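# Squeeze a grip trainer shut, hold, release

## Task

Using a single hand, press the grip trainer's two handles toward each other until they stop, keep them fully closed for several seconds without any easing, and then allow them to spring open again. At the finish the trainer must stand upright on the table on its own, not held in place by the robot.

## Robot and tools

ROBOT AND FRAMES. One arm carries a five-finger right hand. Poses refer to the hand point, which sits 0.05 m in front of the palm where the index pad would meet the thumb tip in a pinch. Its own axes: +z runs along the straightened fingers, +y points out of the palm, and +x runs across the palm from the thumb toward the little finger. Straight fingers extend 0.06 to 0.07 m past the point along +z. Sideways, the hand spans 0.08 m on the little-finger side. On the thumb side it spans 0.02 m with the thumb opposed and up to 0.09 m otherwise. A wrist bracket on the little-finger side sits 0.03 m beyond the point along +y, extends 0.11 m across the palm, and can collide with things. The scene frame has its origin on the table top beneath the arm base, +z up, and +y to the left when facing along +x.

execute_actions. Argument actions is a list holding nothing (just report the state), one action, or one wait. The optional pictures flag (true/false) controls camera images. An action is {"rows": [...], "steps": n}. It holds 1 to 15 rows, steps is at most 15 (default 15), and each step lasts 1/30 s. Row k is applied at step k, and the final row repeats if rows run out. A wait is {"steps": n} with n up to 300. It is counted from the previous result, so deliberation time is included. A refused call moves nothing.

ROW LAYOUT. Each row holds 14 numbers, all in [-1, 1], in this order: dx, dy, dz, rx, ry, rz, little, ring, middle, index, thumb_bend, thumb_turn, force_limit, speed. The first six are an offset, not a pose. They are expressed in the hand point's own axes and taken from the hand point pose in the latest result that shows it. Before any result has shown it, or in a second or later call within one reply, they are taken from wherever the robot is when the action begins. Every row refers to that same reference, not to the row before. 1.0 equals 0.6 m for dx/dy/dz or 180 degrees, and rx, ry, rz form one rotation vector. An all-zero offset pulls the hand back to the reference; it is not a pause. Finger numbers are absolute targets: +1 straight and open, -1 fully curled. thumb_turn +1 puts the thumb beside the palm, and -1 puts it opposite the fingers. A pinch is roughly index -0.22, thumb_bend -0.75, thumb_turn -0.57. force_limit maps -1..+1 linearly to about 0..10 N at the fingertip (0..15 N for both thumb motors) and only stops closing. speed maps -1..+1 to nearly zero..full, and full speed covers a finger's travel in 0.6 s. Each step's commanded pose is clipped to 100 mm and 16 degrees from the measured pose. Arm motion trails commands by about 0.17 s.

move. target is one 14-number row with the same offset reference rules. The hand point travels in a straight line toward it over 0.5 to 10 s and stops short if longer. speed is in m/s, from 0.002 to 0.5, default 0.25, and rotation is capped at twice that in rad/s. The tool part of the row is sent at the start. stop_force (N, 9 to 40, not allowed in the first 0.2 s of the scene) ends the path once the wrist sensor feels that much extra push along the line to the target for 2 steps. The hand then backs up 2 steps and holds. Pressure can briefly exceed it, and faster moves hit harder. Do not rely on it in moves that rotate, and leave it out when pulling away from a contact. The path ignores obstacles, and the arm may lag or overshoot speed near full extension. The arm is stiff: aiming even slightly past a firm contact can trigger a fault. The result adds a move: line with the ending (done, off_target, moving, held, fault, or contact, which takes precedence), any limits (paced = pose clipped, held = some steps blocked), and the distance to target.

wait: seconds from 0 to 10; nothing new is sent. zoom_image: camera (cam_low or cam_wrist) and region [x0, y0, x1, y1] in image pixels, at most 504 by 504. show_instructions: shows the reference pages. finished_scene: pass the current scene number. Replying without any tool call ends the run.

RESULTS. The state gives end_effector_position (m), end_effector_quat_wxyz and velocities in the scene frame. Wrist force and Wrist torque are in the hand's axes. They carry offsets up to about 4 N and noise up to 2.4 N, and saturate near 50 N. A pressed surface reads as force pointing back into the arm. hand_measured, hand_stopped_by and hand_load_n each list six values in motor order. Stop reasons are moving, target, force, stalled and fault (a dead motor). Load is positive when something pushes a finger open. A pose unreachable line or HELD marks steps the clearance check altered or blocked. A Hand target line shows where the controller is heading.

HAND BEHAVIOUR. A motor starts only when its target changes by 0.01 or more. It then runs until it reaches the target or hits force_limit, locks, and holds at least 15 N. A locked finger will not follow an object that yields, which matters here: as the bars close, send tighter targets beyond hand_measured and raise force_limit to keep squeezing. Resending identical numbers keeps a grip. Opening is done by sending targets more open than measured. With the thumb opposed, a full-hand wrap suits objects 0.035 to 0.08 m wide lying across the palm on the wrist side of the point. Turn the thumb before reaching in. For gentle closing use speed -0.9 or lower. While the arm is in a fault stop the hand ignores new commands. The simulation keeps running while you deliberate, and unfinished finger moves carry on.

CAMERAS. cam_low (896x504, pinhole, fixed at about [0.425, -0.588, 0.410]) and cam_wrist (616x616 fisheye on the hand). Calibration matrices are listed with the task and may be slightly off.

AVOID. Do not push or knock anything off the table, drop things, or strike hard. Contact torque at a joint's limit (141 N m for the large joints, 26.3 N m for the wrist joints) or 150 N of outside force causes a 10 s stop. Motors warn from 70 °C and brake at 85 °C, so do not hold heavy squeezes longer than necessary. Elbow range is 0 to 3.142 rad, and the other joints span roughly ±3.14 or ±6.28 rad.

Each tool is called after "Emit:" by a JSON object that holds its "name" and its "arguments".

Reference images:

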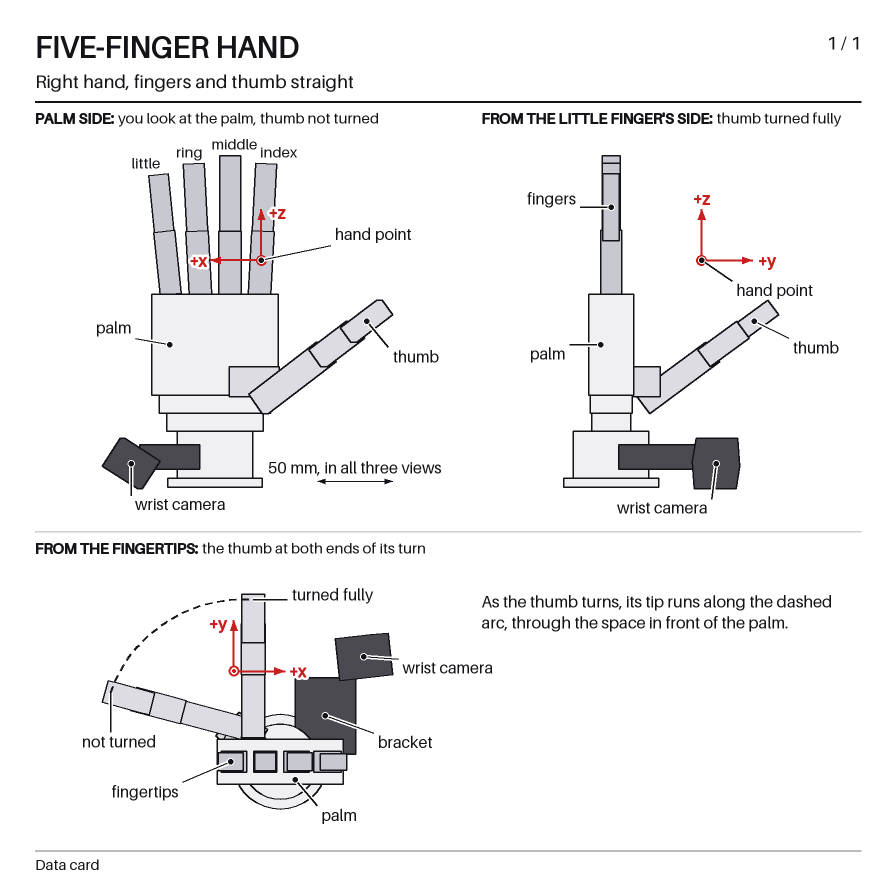

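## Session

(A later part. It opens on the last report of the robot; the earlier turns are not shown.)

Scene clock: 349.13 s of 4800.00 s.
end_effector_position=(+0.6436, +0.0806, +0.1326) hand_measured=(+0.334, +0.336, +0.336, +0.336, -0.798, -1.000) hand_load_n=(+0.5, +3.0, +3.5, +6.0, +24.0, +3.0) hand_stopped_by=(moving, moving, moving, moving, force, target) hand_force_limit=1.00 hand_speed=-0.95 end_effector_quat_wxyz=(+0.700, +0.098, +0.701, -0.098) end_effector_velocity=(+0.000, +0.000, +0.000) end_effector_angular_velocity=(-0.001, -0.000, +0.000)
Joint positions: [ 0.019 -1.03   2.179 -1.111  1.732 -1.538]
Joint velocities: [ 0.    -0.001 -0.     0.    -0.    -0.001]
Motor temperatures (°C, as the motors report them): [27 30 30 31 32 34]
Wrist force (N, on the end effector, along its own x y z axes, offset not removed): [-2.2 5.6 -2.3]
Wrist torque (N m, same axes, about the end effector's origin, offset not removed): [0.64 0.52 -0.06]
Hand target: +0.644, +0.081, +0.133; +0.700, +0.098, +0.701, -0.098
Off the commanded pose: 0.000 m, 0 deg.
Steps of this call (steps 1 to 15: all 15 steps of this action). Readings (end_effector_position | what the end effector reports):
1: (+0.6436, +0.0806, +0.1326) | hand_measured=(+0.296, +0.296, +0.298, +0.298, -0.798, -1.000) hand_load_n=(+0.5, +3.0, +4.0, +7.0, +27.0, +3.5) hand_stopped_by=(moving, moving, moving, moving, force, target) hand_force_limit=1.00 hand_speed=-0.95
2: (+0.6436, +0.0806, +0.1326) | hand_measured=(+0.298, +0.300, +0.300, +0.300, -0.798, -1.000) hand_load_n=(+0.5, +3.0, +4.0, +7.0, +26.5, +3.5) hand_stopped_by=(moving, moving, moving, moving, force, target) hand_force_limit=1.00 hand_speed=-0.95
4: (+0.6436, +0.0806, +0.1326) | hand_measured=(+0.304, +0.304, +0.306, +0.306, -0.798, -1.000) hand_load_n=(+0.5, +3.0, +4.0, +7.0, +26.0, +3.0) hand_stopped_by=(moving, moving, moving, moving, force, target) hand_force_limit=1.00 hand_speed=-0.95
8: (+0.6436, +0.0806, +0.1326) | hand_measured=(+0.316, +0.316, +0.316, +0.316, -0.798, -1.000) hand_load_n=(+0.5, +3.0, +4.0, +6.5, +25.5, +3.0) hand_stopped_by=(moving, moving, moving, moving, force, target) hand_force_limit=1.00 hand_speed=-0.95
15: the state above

Emit:
{"name": "move", "arguments": {"target": [0,0,0,0,0,0,0.9,0.9,0.9,0.9,-1,-1,1,-0.7]}}

Emit:
{"name": "move", "arguments": {"target": [0,0,0,0,0,0,0.9,0.9,0.9,0.9,1,-1,1,-0.3]}}

Emit:
{"name": "move", "arguments": {"target": [0,0.008,0.045,0,0,0,0.9,0.9,0.9,0.9,1,-1,1,-0.3], "speed": 0.03}}

Emit:
{"name": "zoom_image", "arguments": {"camera": "cam_low", "region": [270, 200, 380, 310]}}

Scene clock: 373.13 s of 4800.00 s.
end_effector_position=(+0.6436, +0.0806, +0.1326) hand_measured=(+0.900, +0.900, +0.900, +0.900, -0.822, -1.000) hand_load_n=(+0.0, +0.0, +0.0, +0.0, +2.5, +0.5) hand_stopped_by=(target, target, target, target, force, target) hand_force_limit=1.00 hand_speed=-0.70 end_effector_quat_wxyz=(+0.700, +0.098, +0.701, -0.098) end_effector_velocity=(+0.000, -0.000, -0.000) end_effector_angular_velocity=(-0.000, +0.000, -0.000)
Joint positions: [ 0.019 -1.03   2.179 -1.111  1.732 -1.538]
Joint velocities: [-0.     0.001 -0.    -0.     0.    -0.   ]
Motor temperatures (°C, as the motors report them): [27 30 30 31 32 34]
Wrist force (N, on the end effector, along its own x y z axes, offset not removed): [-1.8 2.7 -5.5]
Wrist torque (N m, same axes, about the end effector's origin, offset not removed): [0.49 0.60 -0.16]
Hand target: +0.644, +0.081, +0.133; +0.700, +0.098, +0.701, -0.098
Off the commanded pose: 0.000 m, 0 deg.
After step 100, 19.27 s passed at rest.
move: done
camera_calibration (this result's frames):
cam_wrist: T_world_to_cam=[[0.304029, 0.946242, 0.110422, -0.282736], [-0.564497, 0.0855686, 0.820988, 0.243815], [0.767404, -0.311937, 0.560166, -0.41687], [0, 0, 0, 1]] pos_world=[0.543501, 0.116636, 0.0645676]

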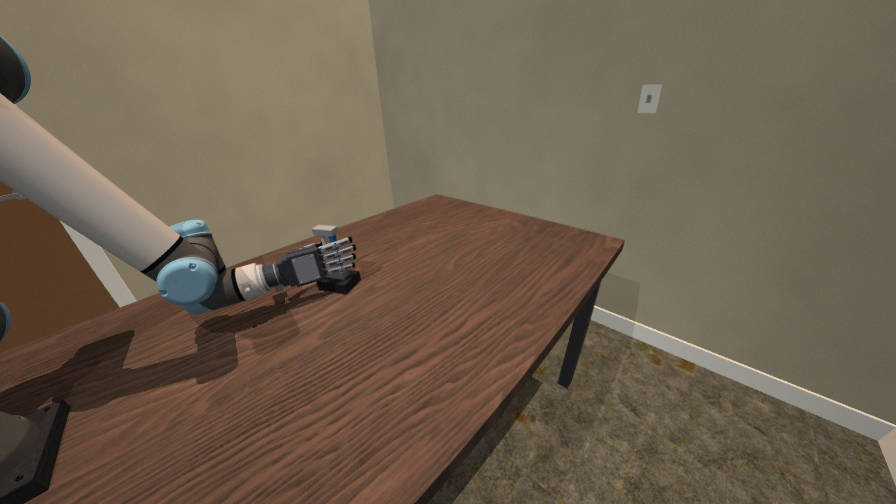

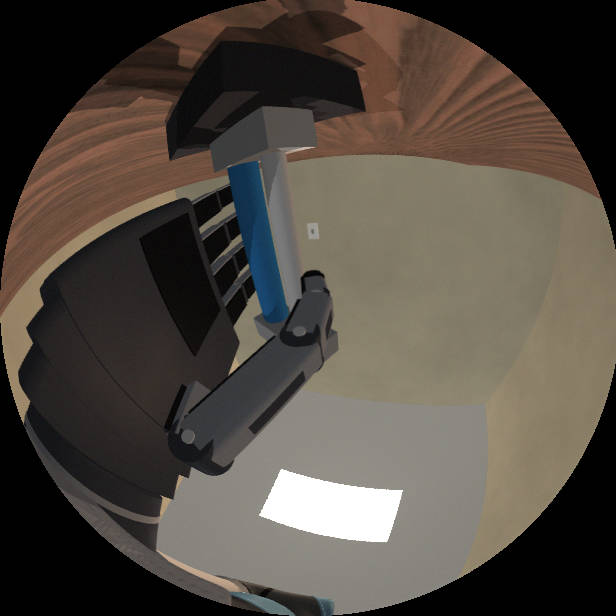

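Scene clock: 375.90 s of 4800.00 s.
end_effector_position=(+0.6436, +0.0806, +0.1326) hand_measured=(+0.900, +0.900, +0.900, +0.900, +1.000, -1.000) hand_load_n=(+0.0, +0.0, +0.0, +0.0, +0.0, +0.0) hand_stopped_by=(target, target, target, target, target, target) hand_force_limit=1.00 hand_speed=-0.30 end_effector_quat_wxyz=(+0.700, +0.098, +0.701, -0.098) end_effector_velocity=(+0.000, +0.000, +0.001) end_effector_angular_velocity=(+0.000, -0.001, +0.000)
Joint positions: [ 0.019 -1.03   2.179 -1.111  1.732 -1.538]
Joint velocities: [ 0.    -0.001 -0.001 -0.    -0.     0.001]
Motor temperatures (°C, as the motors report them): [27 30 30 31 32 34]
Wrist force (N, on the end effector, along its own x y z axes, offset not removed): [-4.5 3.1 2.2]
Wrist torque (N m, same axes, about the end effector's origin, offset not removed): [0.20 0.43 -0.26]
Hand target: +0.644, +0.081, +0.133; +0.700, +0.098, +0.701, -0.098
Off the commanded pose: 0.000 m, 0 deg.
move: done
camera_calibration (this result's frames):
cam_wrist: T_world_to_cam=[[0.304029, 0.946242, 0.110422, -0.282736], [-0.564497, 0.0855688, 0.820988, 0.243815], [0.767404, -0.311937, 0.560166, -0.41687], [0, 0, 0, 1]] pos_world=[0.543501, 0.116636, 0.0645676]

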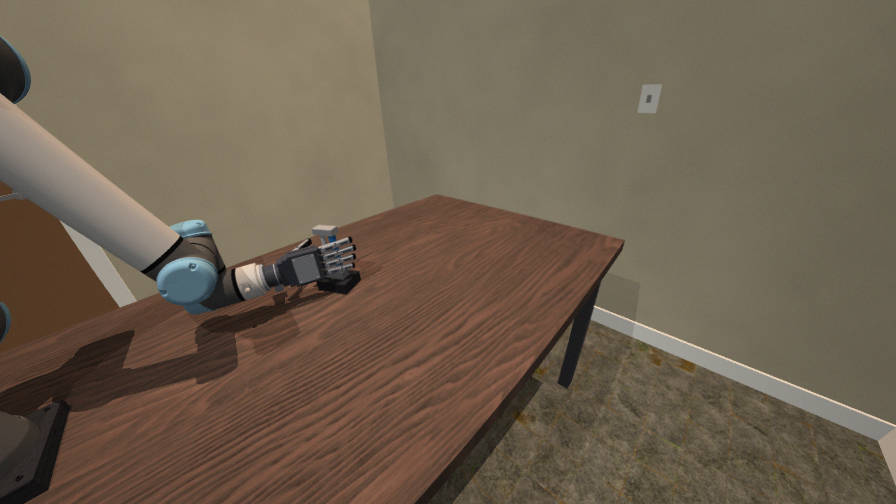

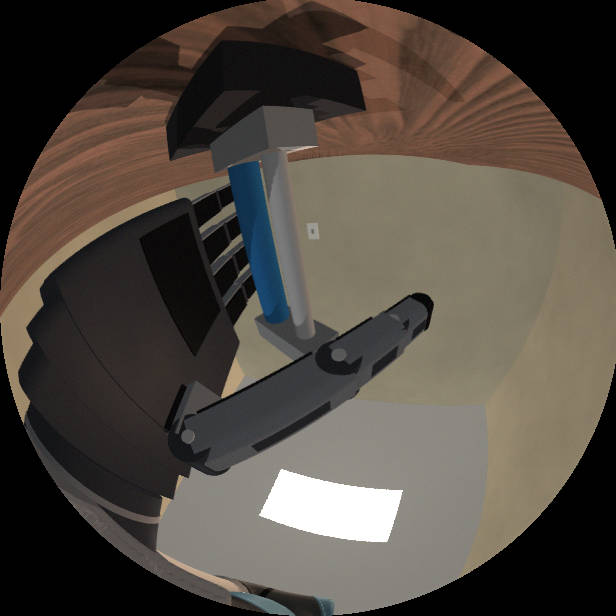

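Scene clock: 377.17 s of 4800.00 s.
end_effector_position=(+0.6706, +0.0778, +0.1326) hand_measured=(+0.900, +0.900, +0.900, +0.900, +1.000, -1.000) hand_load_n=(+0.0, +0.0, +0.0, +0.0, +0.0, +0.0) hand_stopped_by=(target, target, target, target, target, target) hand_force_limit=1.00 hand_speed=-0.30 end_effector_quat_wxyz=(+0.700, +0.098, +0.701, -0.098) end_effector_velocity=(+0.002, -0.000, -0.001) end_effector_angular_velocity=(+0.000, +0.001, -0.000)
Joint positions: [ 0.02  -0.995  2.103 -1.07   1.733 -1.538]
Joint velocities: [ 0.     0.004 -0.006  0.004  0.     0.   ]
Motor temperatures (°C, as the motors report them): [27 30 30 31 32 34]
Wrist force (N, on the end effector, along its own x y z axes, offset not removed): [-0.7 5.9 -3.5]
Wrist torque (N m, same axes, about the end effector's origin, offset not removed): [1.15 -0.12 -0.06]
Hand target: +0.671, +0.078, +0.133; +0.700, +0.098, +0.701, -0.098
Off the commanded pose: 0.000 m, 0 deg.
move: done
camera_calibration (this result's frames):
cam_wrist: T_world_to_cam=[[0.304024, 0.946248, 0.110387, -0.288308], [-0.564497, 0.0855954, 0.820985, 0.259353], [0.767407, -0.311912, 0.560177, -0.438423], [0, 0, 0, 1]] pos_world=[0.570505, 0.113861, 0.0644952]

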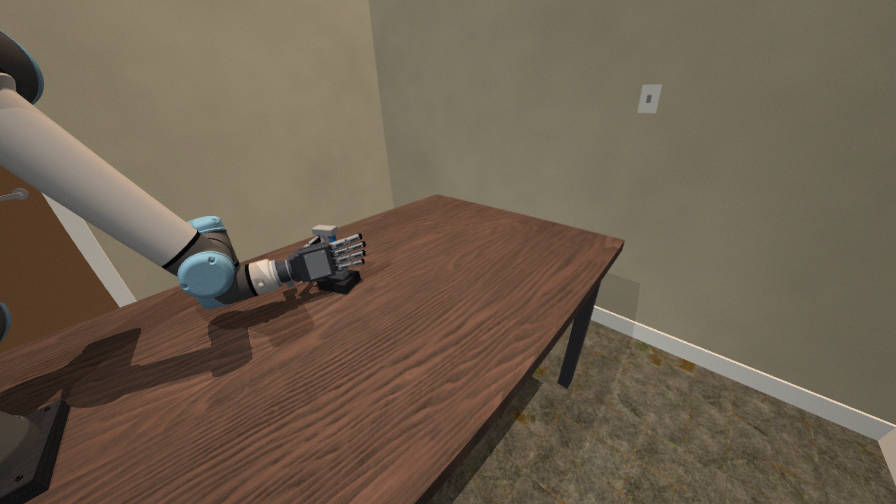

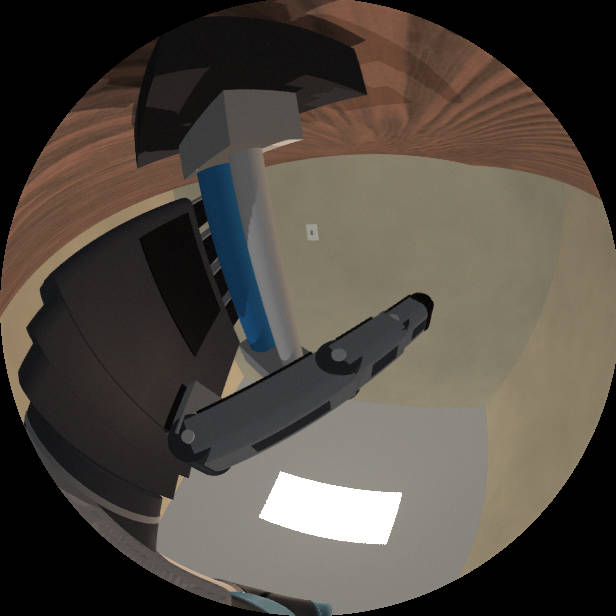

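Region (270, 200, 380, 310) of cam_low's 896x504 image, scaled by 4.582, with more detail than that image has.

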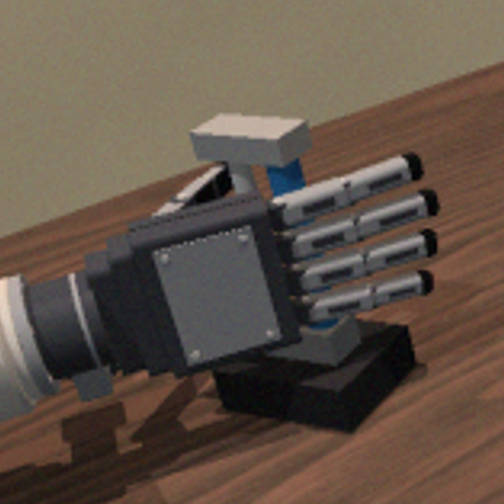

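Emit:
{"name": "move", "arguments": {"target": [0,0,0,0,0,0,0.9,0.9,0.9,0.9,-1,-1,1,-0.7]}}

Emit:
{"name": "move", "arguments": {"target": [0,0,0,0,0,0,0.3,0.3,0.3,0.3,-1,-1,1,-0.9]}}

Emit:
{"name": "move", "arguments": {"target": [0,0,0,0,0,0,0,0,0,0,-1,-1,1,-0.9]}}

Emit:
{"name": "zoom_image", "arguments": {"camera": "cam_low", "region": [295, 210, 355, 270]}}

Scene clock: 389.37 s of 4800.00 s.
end_effector_position=(+0.6706, +0.0778, +0.1326) hand_measured=(+0.900, +0.900, +0.900, +0.900, -0.704, -1.000) hand_load_n=(+0.0, +0.0, +0.0, +0.0, +0.0, +0.0) hand_stopped_by=(target, target, target, target, moving, target) hand_force_limit=1.00 hand_speed=-0.70 end_effector_quat_wxyz=(+0.700, +0.098, +0.701, -0.098) end_effector_velocity=(-0.000, +0.000, -0.001) end_effector_angular_velocity=(+0.000, +0.002, +0.000)
Joint positions: [ 0.02  -0.995  2.103 -1.07   1.733 -1.538]
Joint velocities: [ 0.     0.001  0.001  0.     0.    -0.   ]
Motor temperatures (°C, as the motors report them): [27 30 30 31 32 34]
Wrist force (N, on the end effector, along its own x y z axes, offset not removed): [-1.5 -0.1 -2.1]
Wrist torque (N m, same axes, about the end effector's origin, offset not removed): [0.07 0.11 -0.14]
Hand target: +0.671, +0.078, +0.133; +0.700, +0.098, +0.701, -0.098
Off the commanded pose: 0.000 m, 0 deg.
After step 90, 3.70 s passed at rest.
move: moving (no rest 5 s after the path's end)
camera_calibration (this result's frames):
cam_wrist: T_world_to_cam=[[0.304023, 0.946248, 0.110387, -0.288307], [-0.564497, 0.0855954, 0.820985, 0.259353], [0.767407, -0.311912, 0.560177, -0.438423], [0, 0, 0, 1]] pos_world=[0.570505, 0.113861, 0.0644951]

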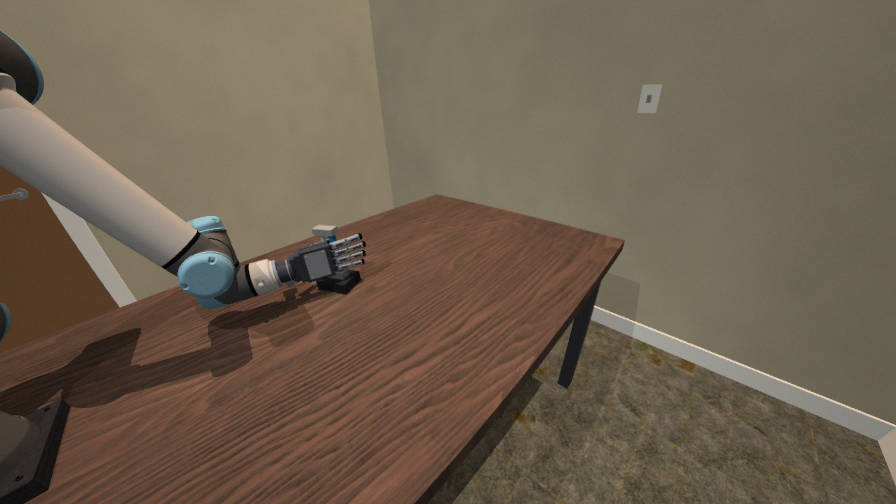

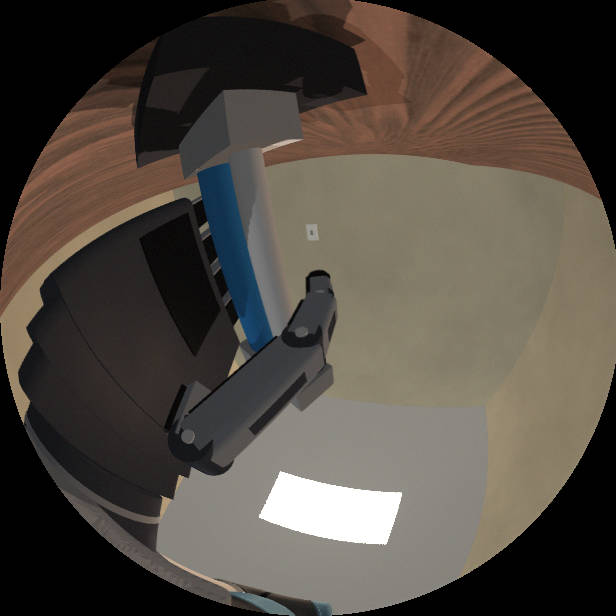

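Scene clock: 394.33 s of 4800.00 s.
end_effector_position=(+0.6706, +0.0778, +0.1326) hand_measured=(+0.300, +0.300, +0.300, +0.300, -0.998, -1.000) hand_load_n=(+1.0, +0.5, +0.0, +0.0, +2.5, +0.5) hand_stopped_by=(target, target, target, target, target, target) hand_force_limit=1.00 hand_speed=-0.90 end_effector_quat_wxyz=(+0.700, +0.098, +0.701, -0.098) end_effector_velocity=(+0.000, -0.000, +0.001) end_effector_angular_velocity=(+0.001, -0.001, -0.000)
Joint positions: [ 0.02  -0.995  2.103 -1.07   1.733 -1.538]
Joint velocities: [-0.    -0.001 -0.     0.     0.     0.001]
Motor temperatures (°C, as the motors report them): [27 30 30 31 32 34]
Wrist force (N, on the end effector, along its own x y z axes, offset not removed): [-1.6 1.6 3.6]
Wrist torque (N m, same axes, about the end effector's origin, offset not removed): [0.49 -0.01 -0.45]
Hand target: +0.671, +0.078, +0.133; +0.700, +0.098, +0.701, -0.098
Off the commanded pose: 0.000 m, 0 deg.
move: done
camera_calibration (this result's frames):
cam_wrist: T_world_to_cam=[[0.304016, 0.946251, 0.110376, -0.288297], [-0.56451, 0.0856047, 0.820975, 0.25936], [0.7674, -0.311898, 0.560193, -0.43843], [0, 0, 0, 1]] pos_world=[0.570509, 0.113854, 0.0644982]

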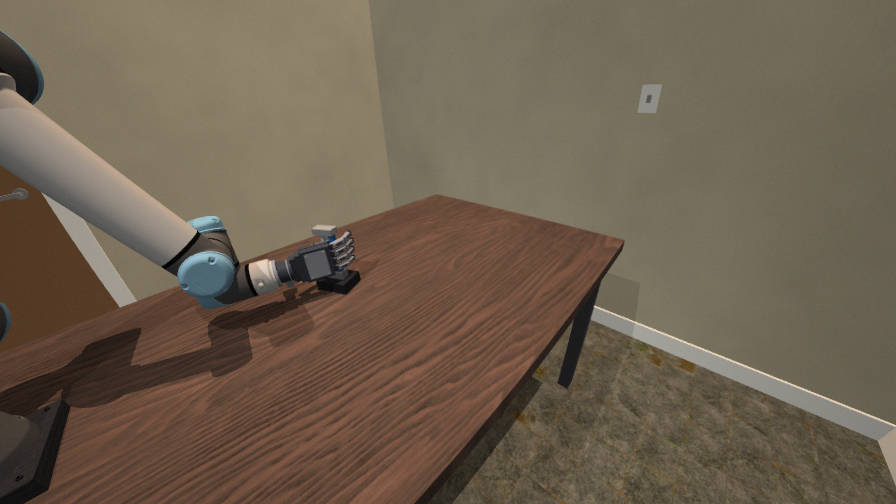

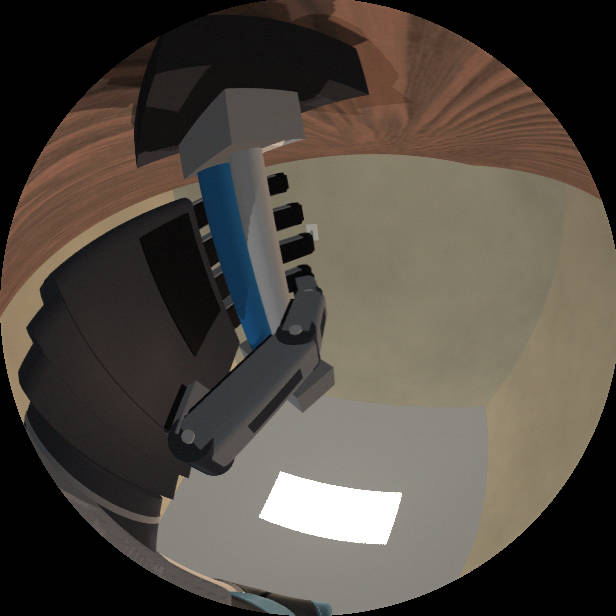

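Scene clock: 396.40 s of 4800.00 s.
end_effector_position=(+0.6706, +0.0778, +0.1326) hand_measured=(+0.000, +0.000, +0.000, +0.000, -0.996, -1.000) hand_load_n=(+2.0, +1.0, +0.0, +0.5, +7.0, +2.0) hand_stopped_by=(target, target, target, target, target, target) hand_force_limit=1.00 hand_speed=-0.90 end_effector_quat_wxyz=(+0.700, +0.098, +0.701, -0.098) end_effector_velocity=(-0.000, +0.000, -0.001) end_effector_angular_velocity=(-0.001, +0.001, +0.000)
Joint positions: [ 0.02  -0.995  2.103 -1.07   1.733 -1.538]
Joint velocities: [ 0.     0.001  0.001 -0.    -0.    -0.001]
Motor temperatures (°C, as the motors report them): [27 30 30 31 32 34]
Wrist force (N, on the end effector, along its own x y z axes, offset not removed): [6.7 -0.5 0.0]
Wrist torque (N m, same axes, about the end effector's origin, offset not removed): [0.00 -0.84 -0.05]
Hand target: +0.671, +0.078, +0.133; +0.700, +0.098, +0.701, -0.098
Off the commanded pose: 0.000 m, 0 deg.
move: done
camera_calibration (this result's frames):
cam_wrist: T_world_to_cam=[[0.304016, 0.946251, 0.110376, -0.288297], [-0.564508, 0.0856044, 0.820977, 0.259359], [0.767402, -0.311898, 0.560191, -0.438429], [0, 0, 0, 1]] pos_world=[0.570508, 0.113854, 0.0644974]

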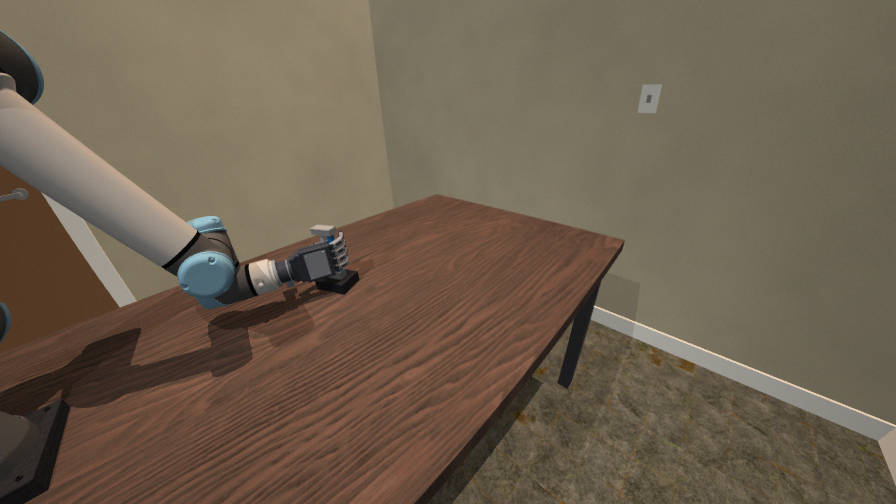

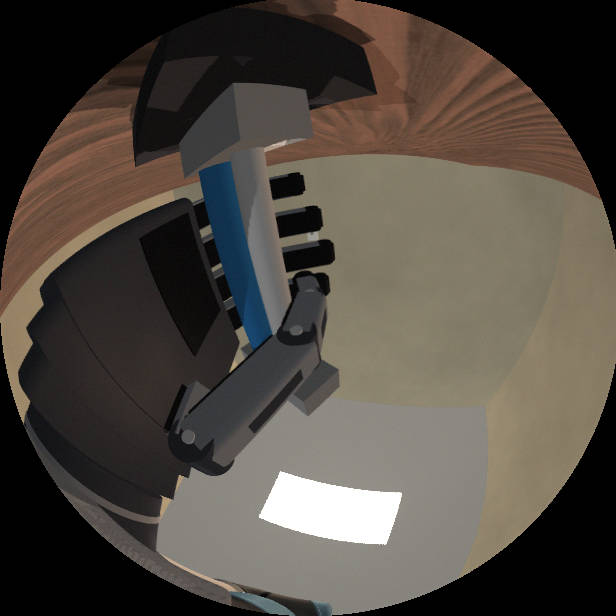

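Region (295, 210, 355, 270) of cam_low's 896x504 image, scaled by 8.400, with more detail than that image has.

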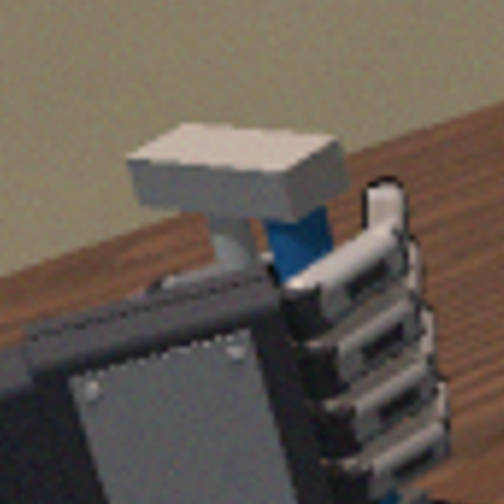

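Emit:
{"name": "move", "arguments": {"target": [0,0,0,0,0,0,-0.22,-0.22,-0.22,-0.22,-1,-1,1,-0.9]}}

Emit:
{"name": "move", "arguments": {"target": [0,0,0,0,0,0,-0.45,-0.45,-0.22,-0.22,-1,-1,1,-0.9]}}

Emit:
{"name": "zoom_image", "arguments": {"camera": "cam_low", "region": [295, 210, 355, 270]}}

Scene clock: 403.33 s of 4800.00 s.
end_effector_position=(+0.6706, +0.0778, +0.1326) hand_measured=(-0.220, -0.220, -0.218, -0.220, -0.994, -1.000) hand_load_n=(+2.5, +1.0, +3.0, +1.5, +10.5, +3.0) hand_stopped_by=(target, target, target, target, target, target) hand_force_limit=1.00 hand_speed=-0.90 end_effector_quat_wxyz=(+0.700, +0.098, +0.701, -0.098) end_effector_velocity=(-0.000, -0.000, -0.001) end_effector_angular_velocity=(-0.001, +0.002, -0.000)
Joint positions: [ 0.02  -0.995  2.103 -1.07   1.733 -1.538]
Joint velocities: [-0.     0.001  0.    -0.     0.    -0.001]
Motor temperatures (°C, as the motors report them): [27 30 30 31 32 34]
Wrist force (N, on the end effector, along its own x y z axes, offset not removed): [3.0 -3.7 0.1]
Wrist torque (N m, same axes, about the end effector's origin, offset not removed): [-0.30 -0.15 -0.42]
Hand target: +0.671, +0.078, +0.133; +0.700, +0.098, +0.701, -0.098
Off the commanded pose: 0.000 m, 0 deg.
After step 90, 2.37 s passed at rest.
move: done
camera_calibration (this result's frames):
cam_wrist: T_world_to_cam=[[0.304016, 0.946251, 0.110376, -0.288297], [-0.564508, 0.0856048, 0.820977, 0.259359], [0.767402, -0.311898, 0.560191, -0.438429], [0, 0, 0, 1]] pos_world=[0.570508, 0.113854, 0.0644973]

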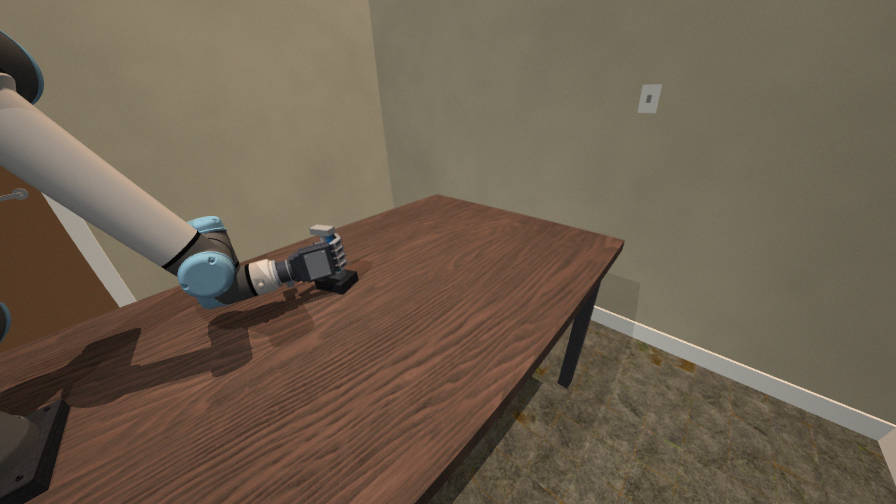

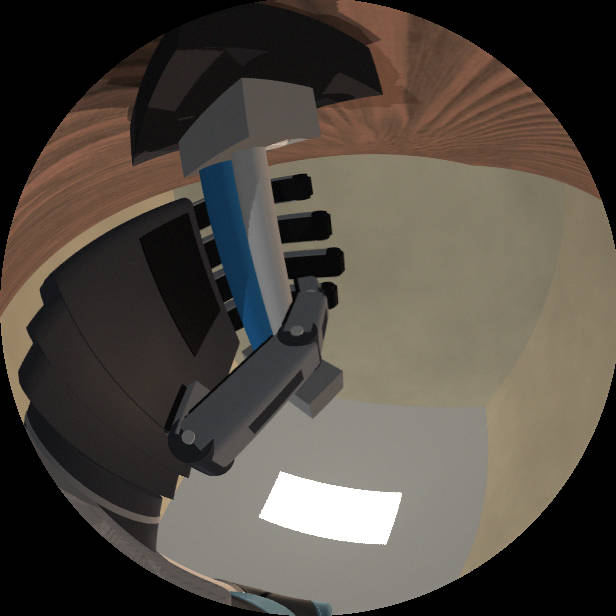

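Scene clock: 404.97 s of 4800.00 s.
end_effector_position=(+0.6706, +0.0778, +0.1326) hand_measured=(-0.450, -0.450, -0.218, -0.220, -0.994, -1.000) hand_load_n=(+1.5, +0.0, +4.0, +1.0, +6.5, +1.5) hand_stopped_by=(target, target, target, target, target, target) hand_force_limit=1.00 hand_speed=-0.90 end_effector_quat_wxyz=(+0.700, +0.098, +0.701, -0.098) end_effector_velocity=(+0.000, +0.000, +0.000) end_effector_angular_velocity=(+0.000, -0.001, +0.000)
Joint positions: [ 0.02  -0.995  2.103 -1.07   1.733 -1.538]
Joint velocities: [ 0.     0.    -0.    -0.001 -0.     0.   ]
Motor temperatures (°C, as the motors report them): [27 30 30 31 32 34]
Wrist force (N, on the end effector, along its own x y z axes, offset not removed): [2.5 -1.6 0.5]
Wrist torque (N m, same axes, about the end effector's origin, offset not removed): [-0.02 -0.51 -0.07]
Hand target: +0.671, +0.078, +0.133; +0.700, +0.098, +0.701, -0.098
Off the commanded pose: 0.000 m, 0 deg.
move: done
camera_calibration (this result's frames):
cam_wrist: T_world_to_cam=[[0.304016, 0.946251, 0.110376, -0.288297], [-0.56451, 0.0856054, 0.820975, 0.259359], [0.7674, -0.311898, 0.560193, -0.438429], [0, 0, 0, 1]] pos_world=[0.570508, 0.113854, 0.0644986]

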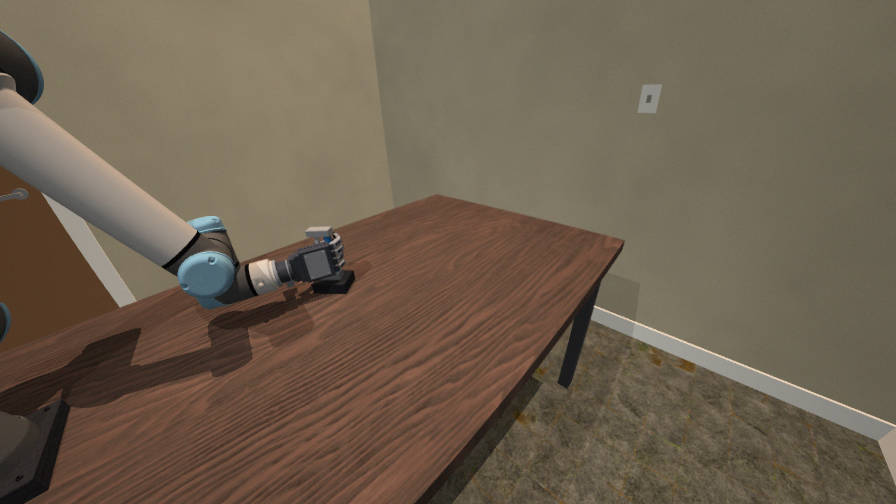

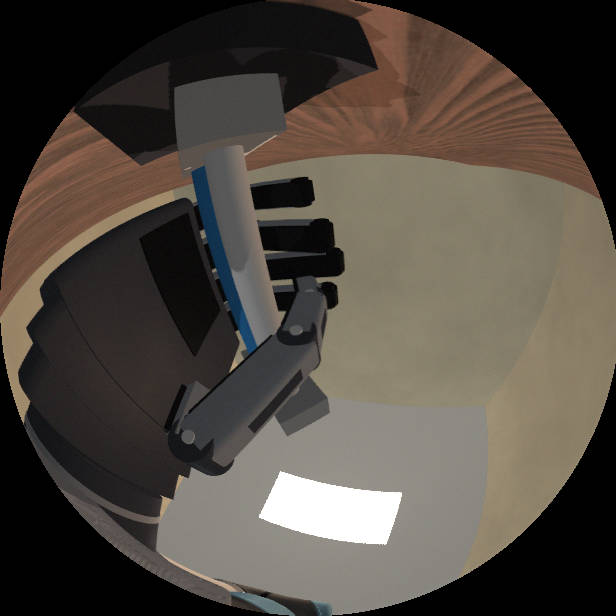

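Region (295, 210, 355, 270) of cam_low's 896x504 image, scaled by 8.400, with more detail than that image has.

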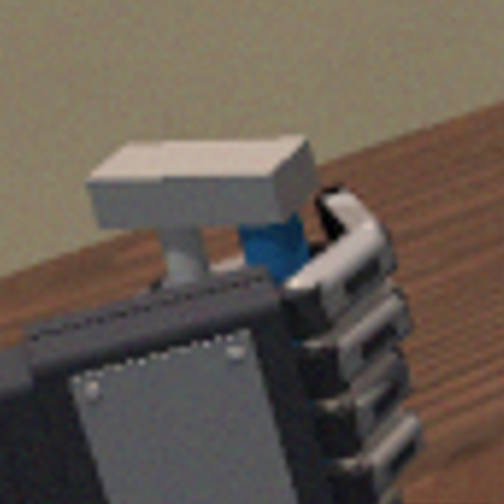

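Emit:
{"name": "move", "arguments": {"target": [0,0,0,0,0,0,0.9,0.9,0.9,0.9,0.6,-1,1,0]}}

Emit:
{"name": "move", "arguments": {"target": [0,-0.012,-0.055,-0.1,0,0,0.9,0.9,0.9,0.9,0.6,-1,1,0], "speed": 0.06}}

Emit:
{"name": "zoom_image", "arguments": {"camera": "cam_low", "region": [270, 200, 380, 310]}}

Scene clock: 416.33 s of 4800.00 s.
end_effector_position=(+0.6706, +0.0778, +0.1326) hand_measured=(+0.900, +0.900, +0.900, +0.900, +0.600, -1.000) hand_load_n=(+0.0, +0.0, +0.0, +0.0, +0.0, +0.0) hand_stopped_by=(target, target, target, target, target, target) hand_force_limit=1.00 hand_speed=0.00 end_effector_quat_wxyz=(+0.700, +0.098, +0.701, -0.098) end_effector_velocity=(+0.000, -0.000, +0.000) end_effector_angular_velocity=(-0.001, -0.000, -0.000)
Joint positions: [ 0.02  -0.995  2.103 -1.07   1.733 -1.538]
Joint velocities: [-0.     0.    -0.    -0.    -0.    -0.001]
Motor temperatures (°C, as the motors report them): [27 30 30 31 32 34]
Wrist force (N, on the end effector, along its own x y z axes, offset not removed): [-0.5 -1.1 -5.9]
Wrist torque (N m, same axes, about the end effector's origin, offset not removed): [0.27 0.07 -0.05]
Hand target: +0.671, +0.078, +0.133; +0.700, +0.098, +0.701, -0.098
Off the commanded pose: 0.000 m, 0 deg.
After step 90, 6.57 s passed at rest.
move: done
camera_calibration (this result's frames):
cam_wrist: T_world_to_cam=[[0.304016, 0.946251, 0.110376, -0.288297], [-0.56451, 0.0856053, 0.820975, 0.259359], [0.7674, -0.311898, 0.560194, -0.438429], [0, 0, 0, 1]] pos_world=[0.570508, 0.113854, 0.0644988]

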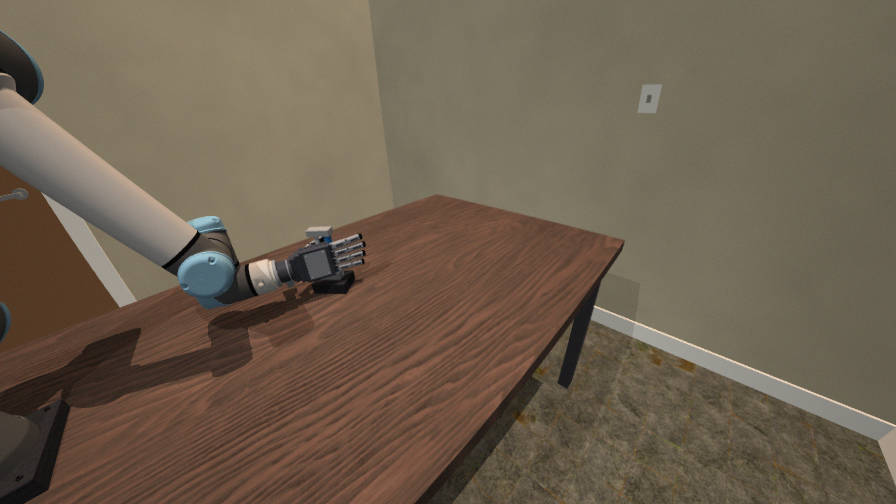

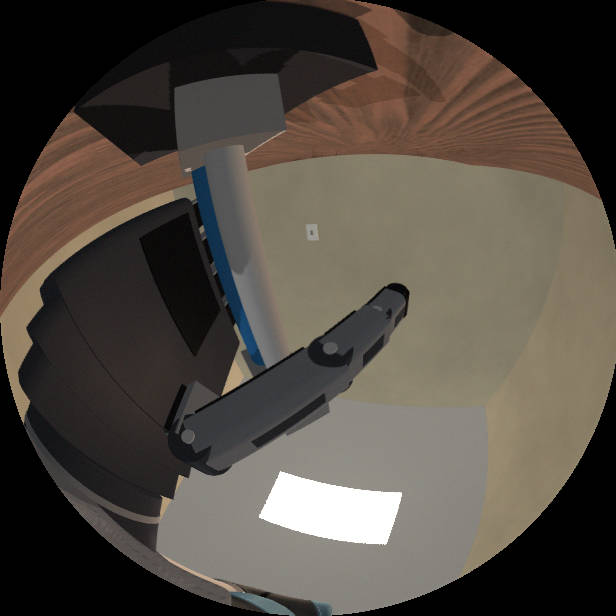

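Scene clock: 419.27 s of 4800.00 s.
end_effector_position=(+0.6370, +0.0798, +0.1326) hand_measured=(+0.900, +0.900, +0.900, +0.900, +0.600, -1.000) hand_load_n=(+0.0, +0.0, +0.0, +0.0, +0.0, +0.0) hand_stopped_by=(target, target, target, target, target, target) hand_force_limit=1.00 hand_speed=0.00 end_effector_quat_wxyz=(+0.707, -0.012, +0.707, +0.012) end_effector_velocity=(-0.002, +0.000, +0.000) end_effector_angular_velocity=(+0.000, -0.000, +0.016)
Joint positions: [-0.191 -1.032  2.204 -1.143  1.211 -1.544]
Joint velocities: [-0.011 -0.001  0.002 -0.001 -0.027 -0.   ]
Motor temperatures (°C, as the motors report them): [27 30 30 31 32 34]
Wrist force (N, on the end effector, along its own x y z axes, offset not removed): [-5.8 -2.6 -0.4]
Wrist torque (N m, same axes, about the end effector's origin, offset not removed): [-0.29 0.72 -0.35]
Hand target: +0.637, +0.080, +0.133; +0.707, -0.012, +0.707, +0.013
Off the commanded pose: 0.000 m, 0 deg.
move: done
camera_calibration (this result's frames):
cam_wrist: T_world_to_cam=[[-0.00142605, 0.993856, 0.110674, -0.0892948], [-0.563988, -0.0921918, 0.82062, 0.254097], [0.825781, -0.0612484, 0.560655, -0.469343], [0, 0, 0, 1]] pos_world=[0.530755, 0.0834254, 0.0645043]

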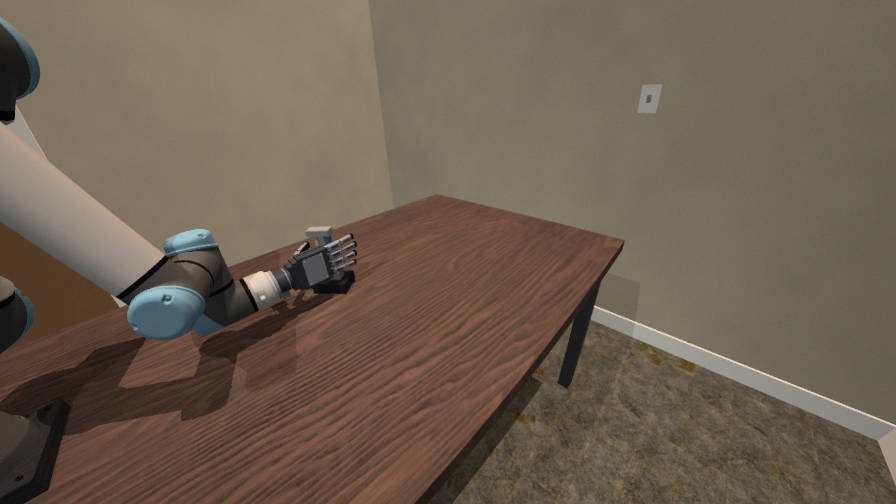

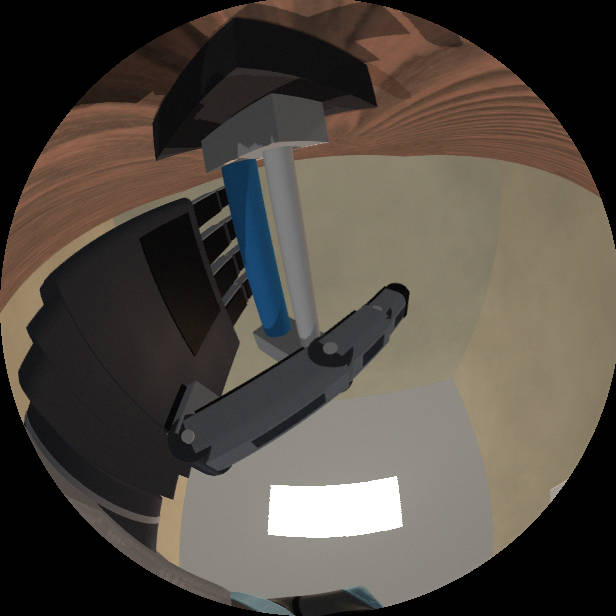

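Region (270, 200, 380, 310) of cam_low's 896x504 image, scaled by 4.582, with more detail than that image has.

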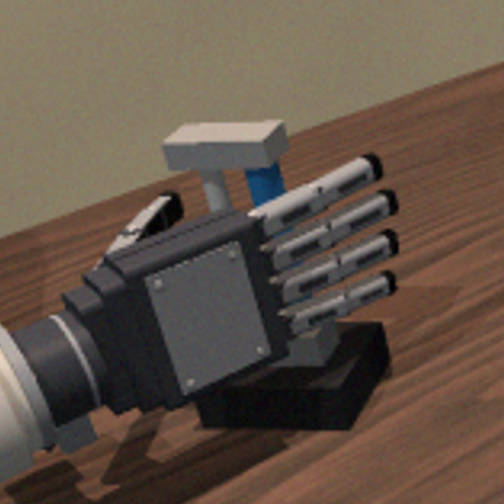

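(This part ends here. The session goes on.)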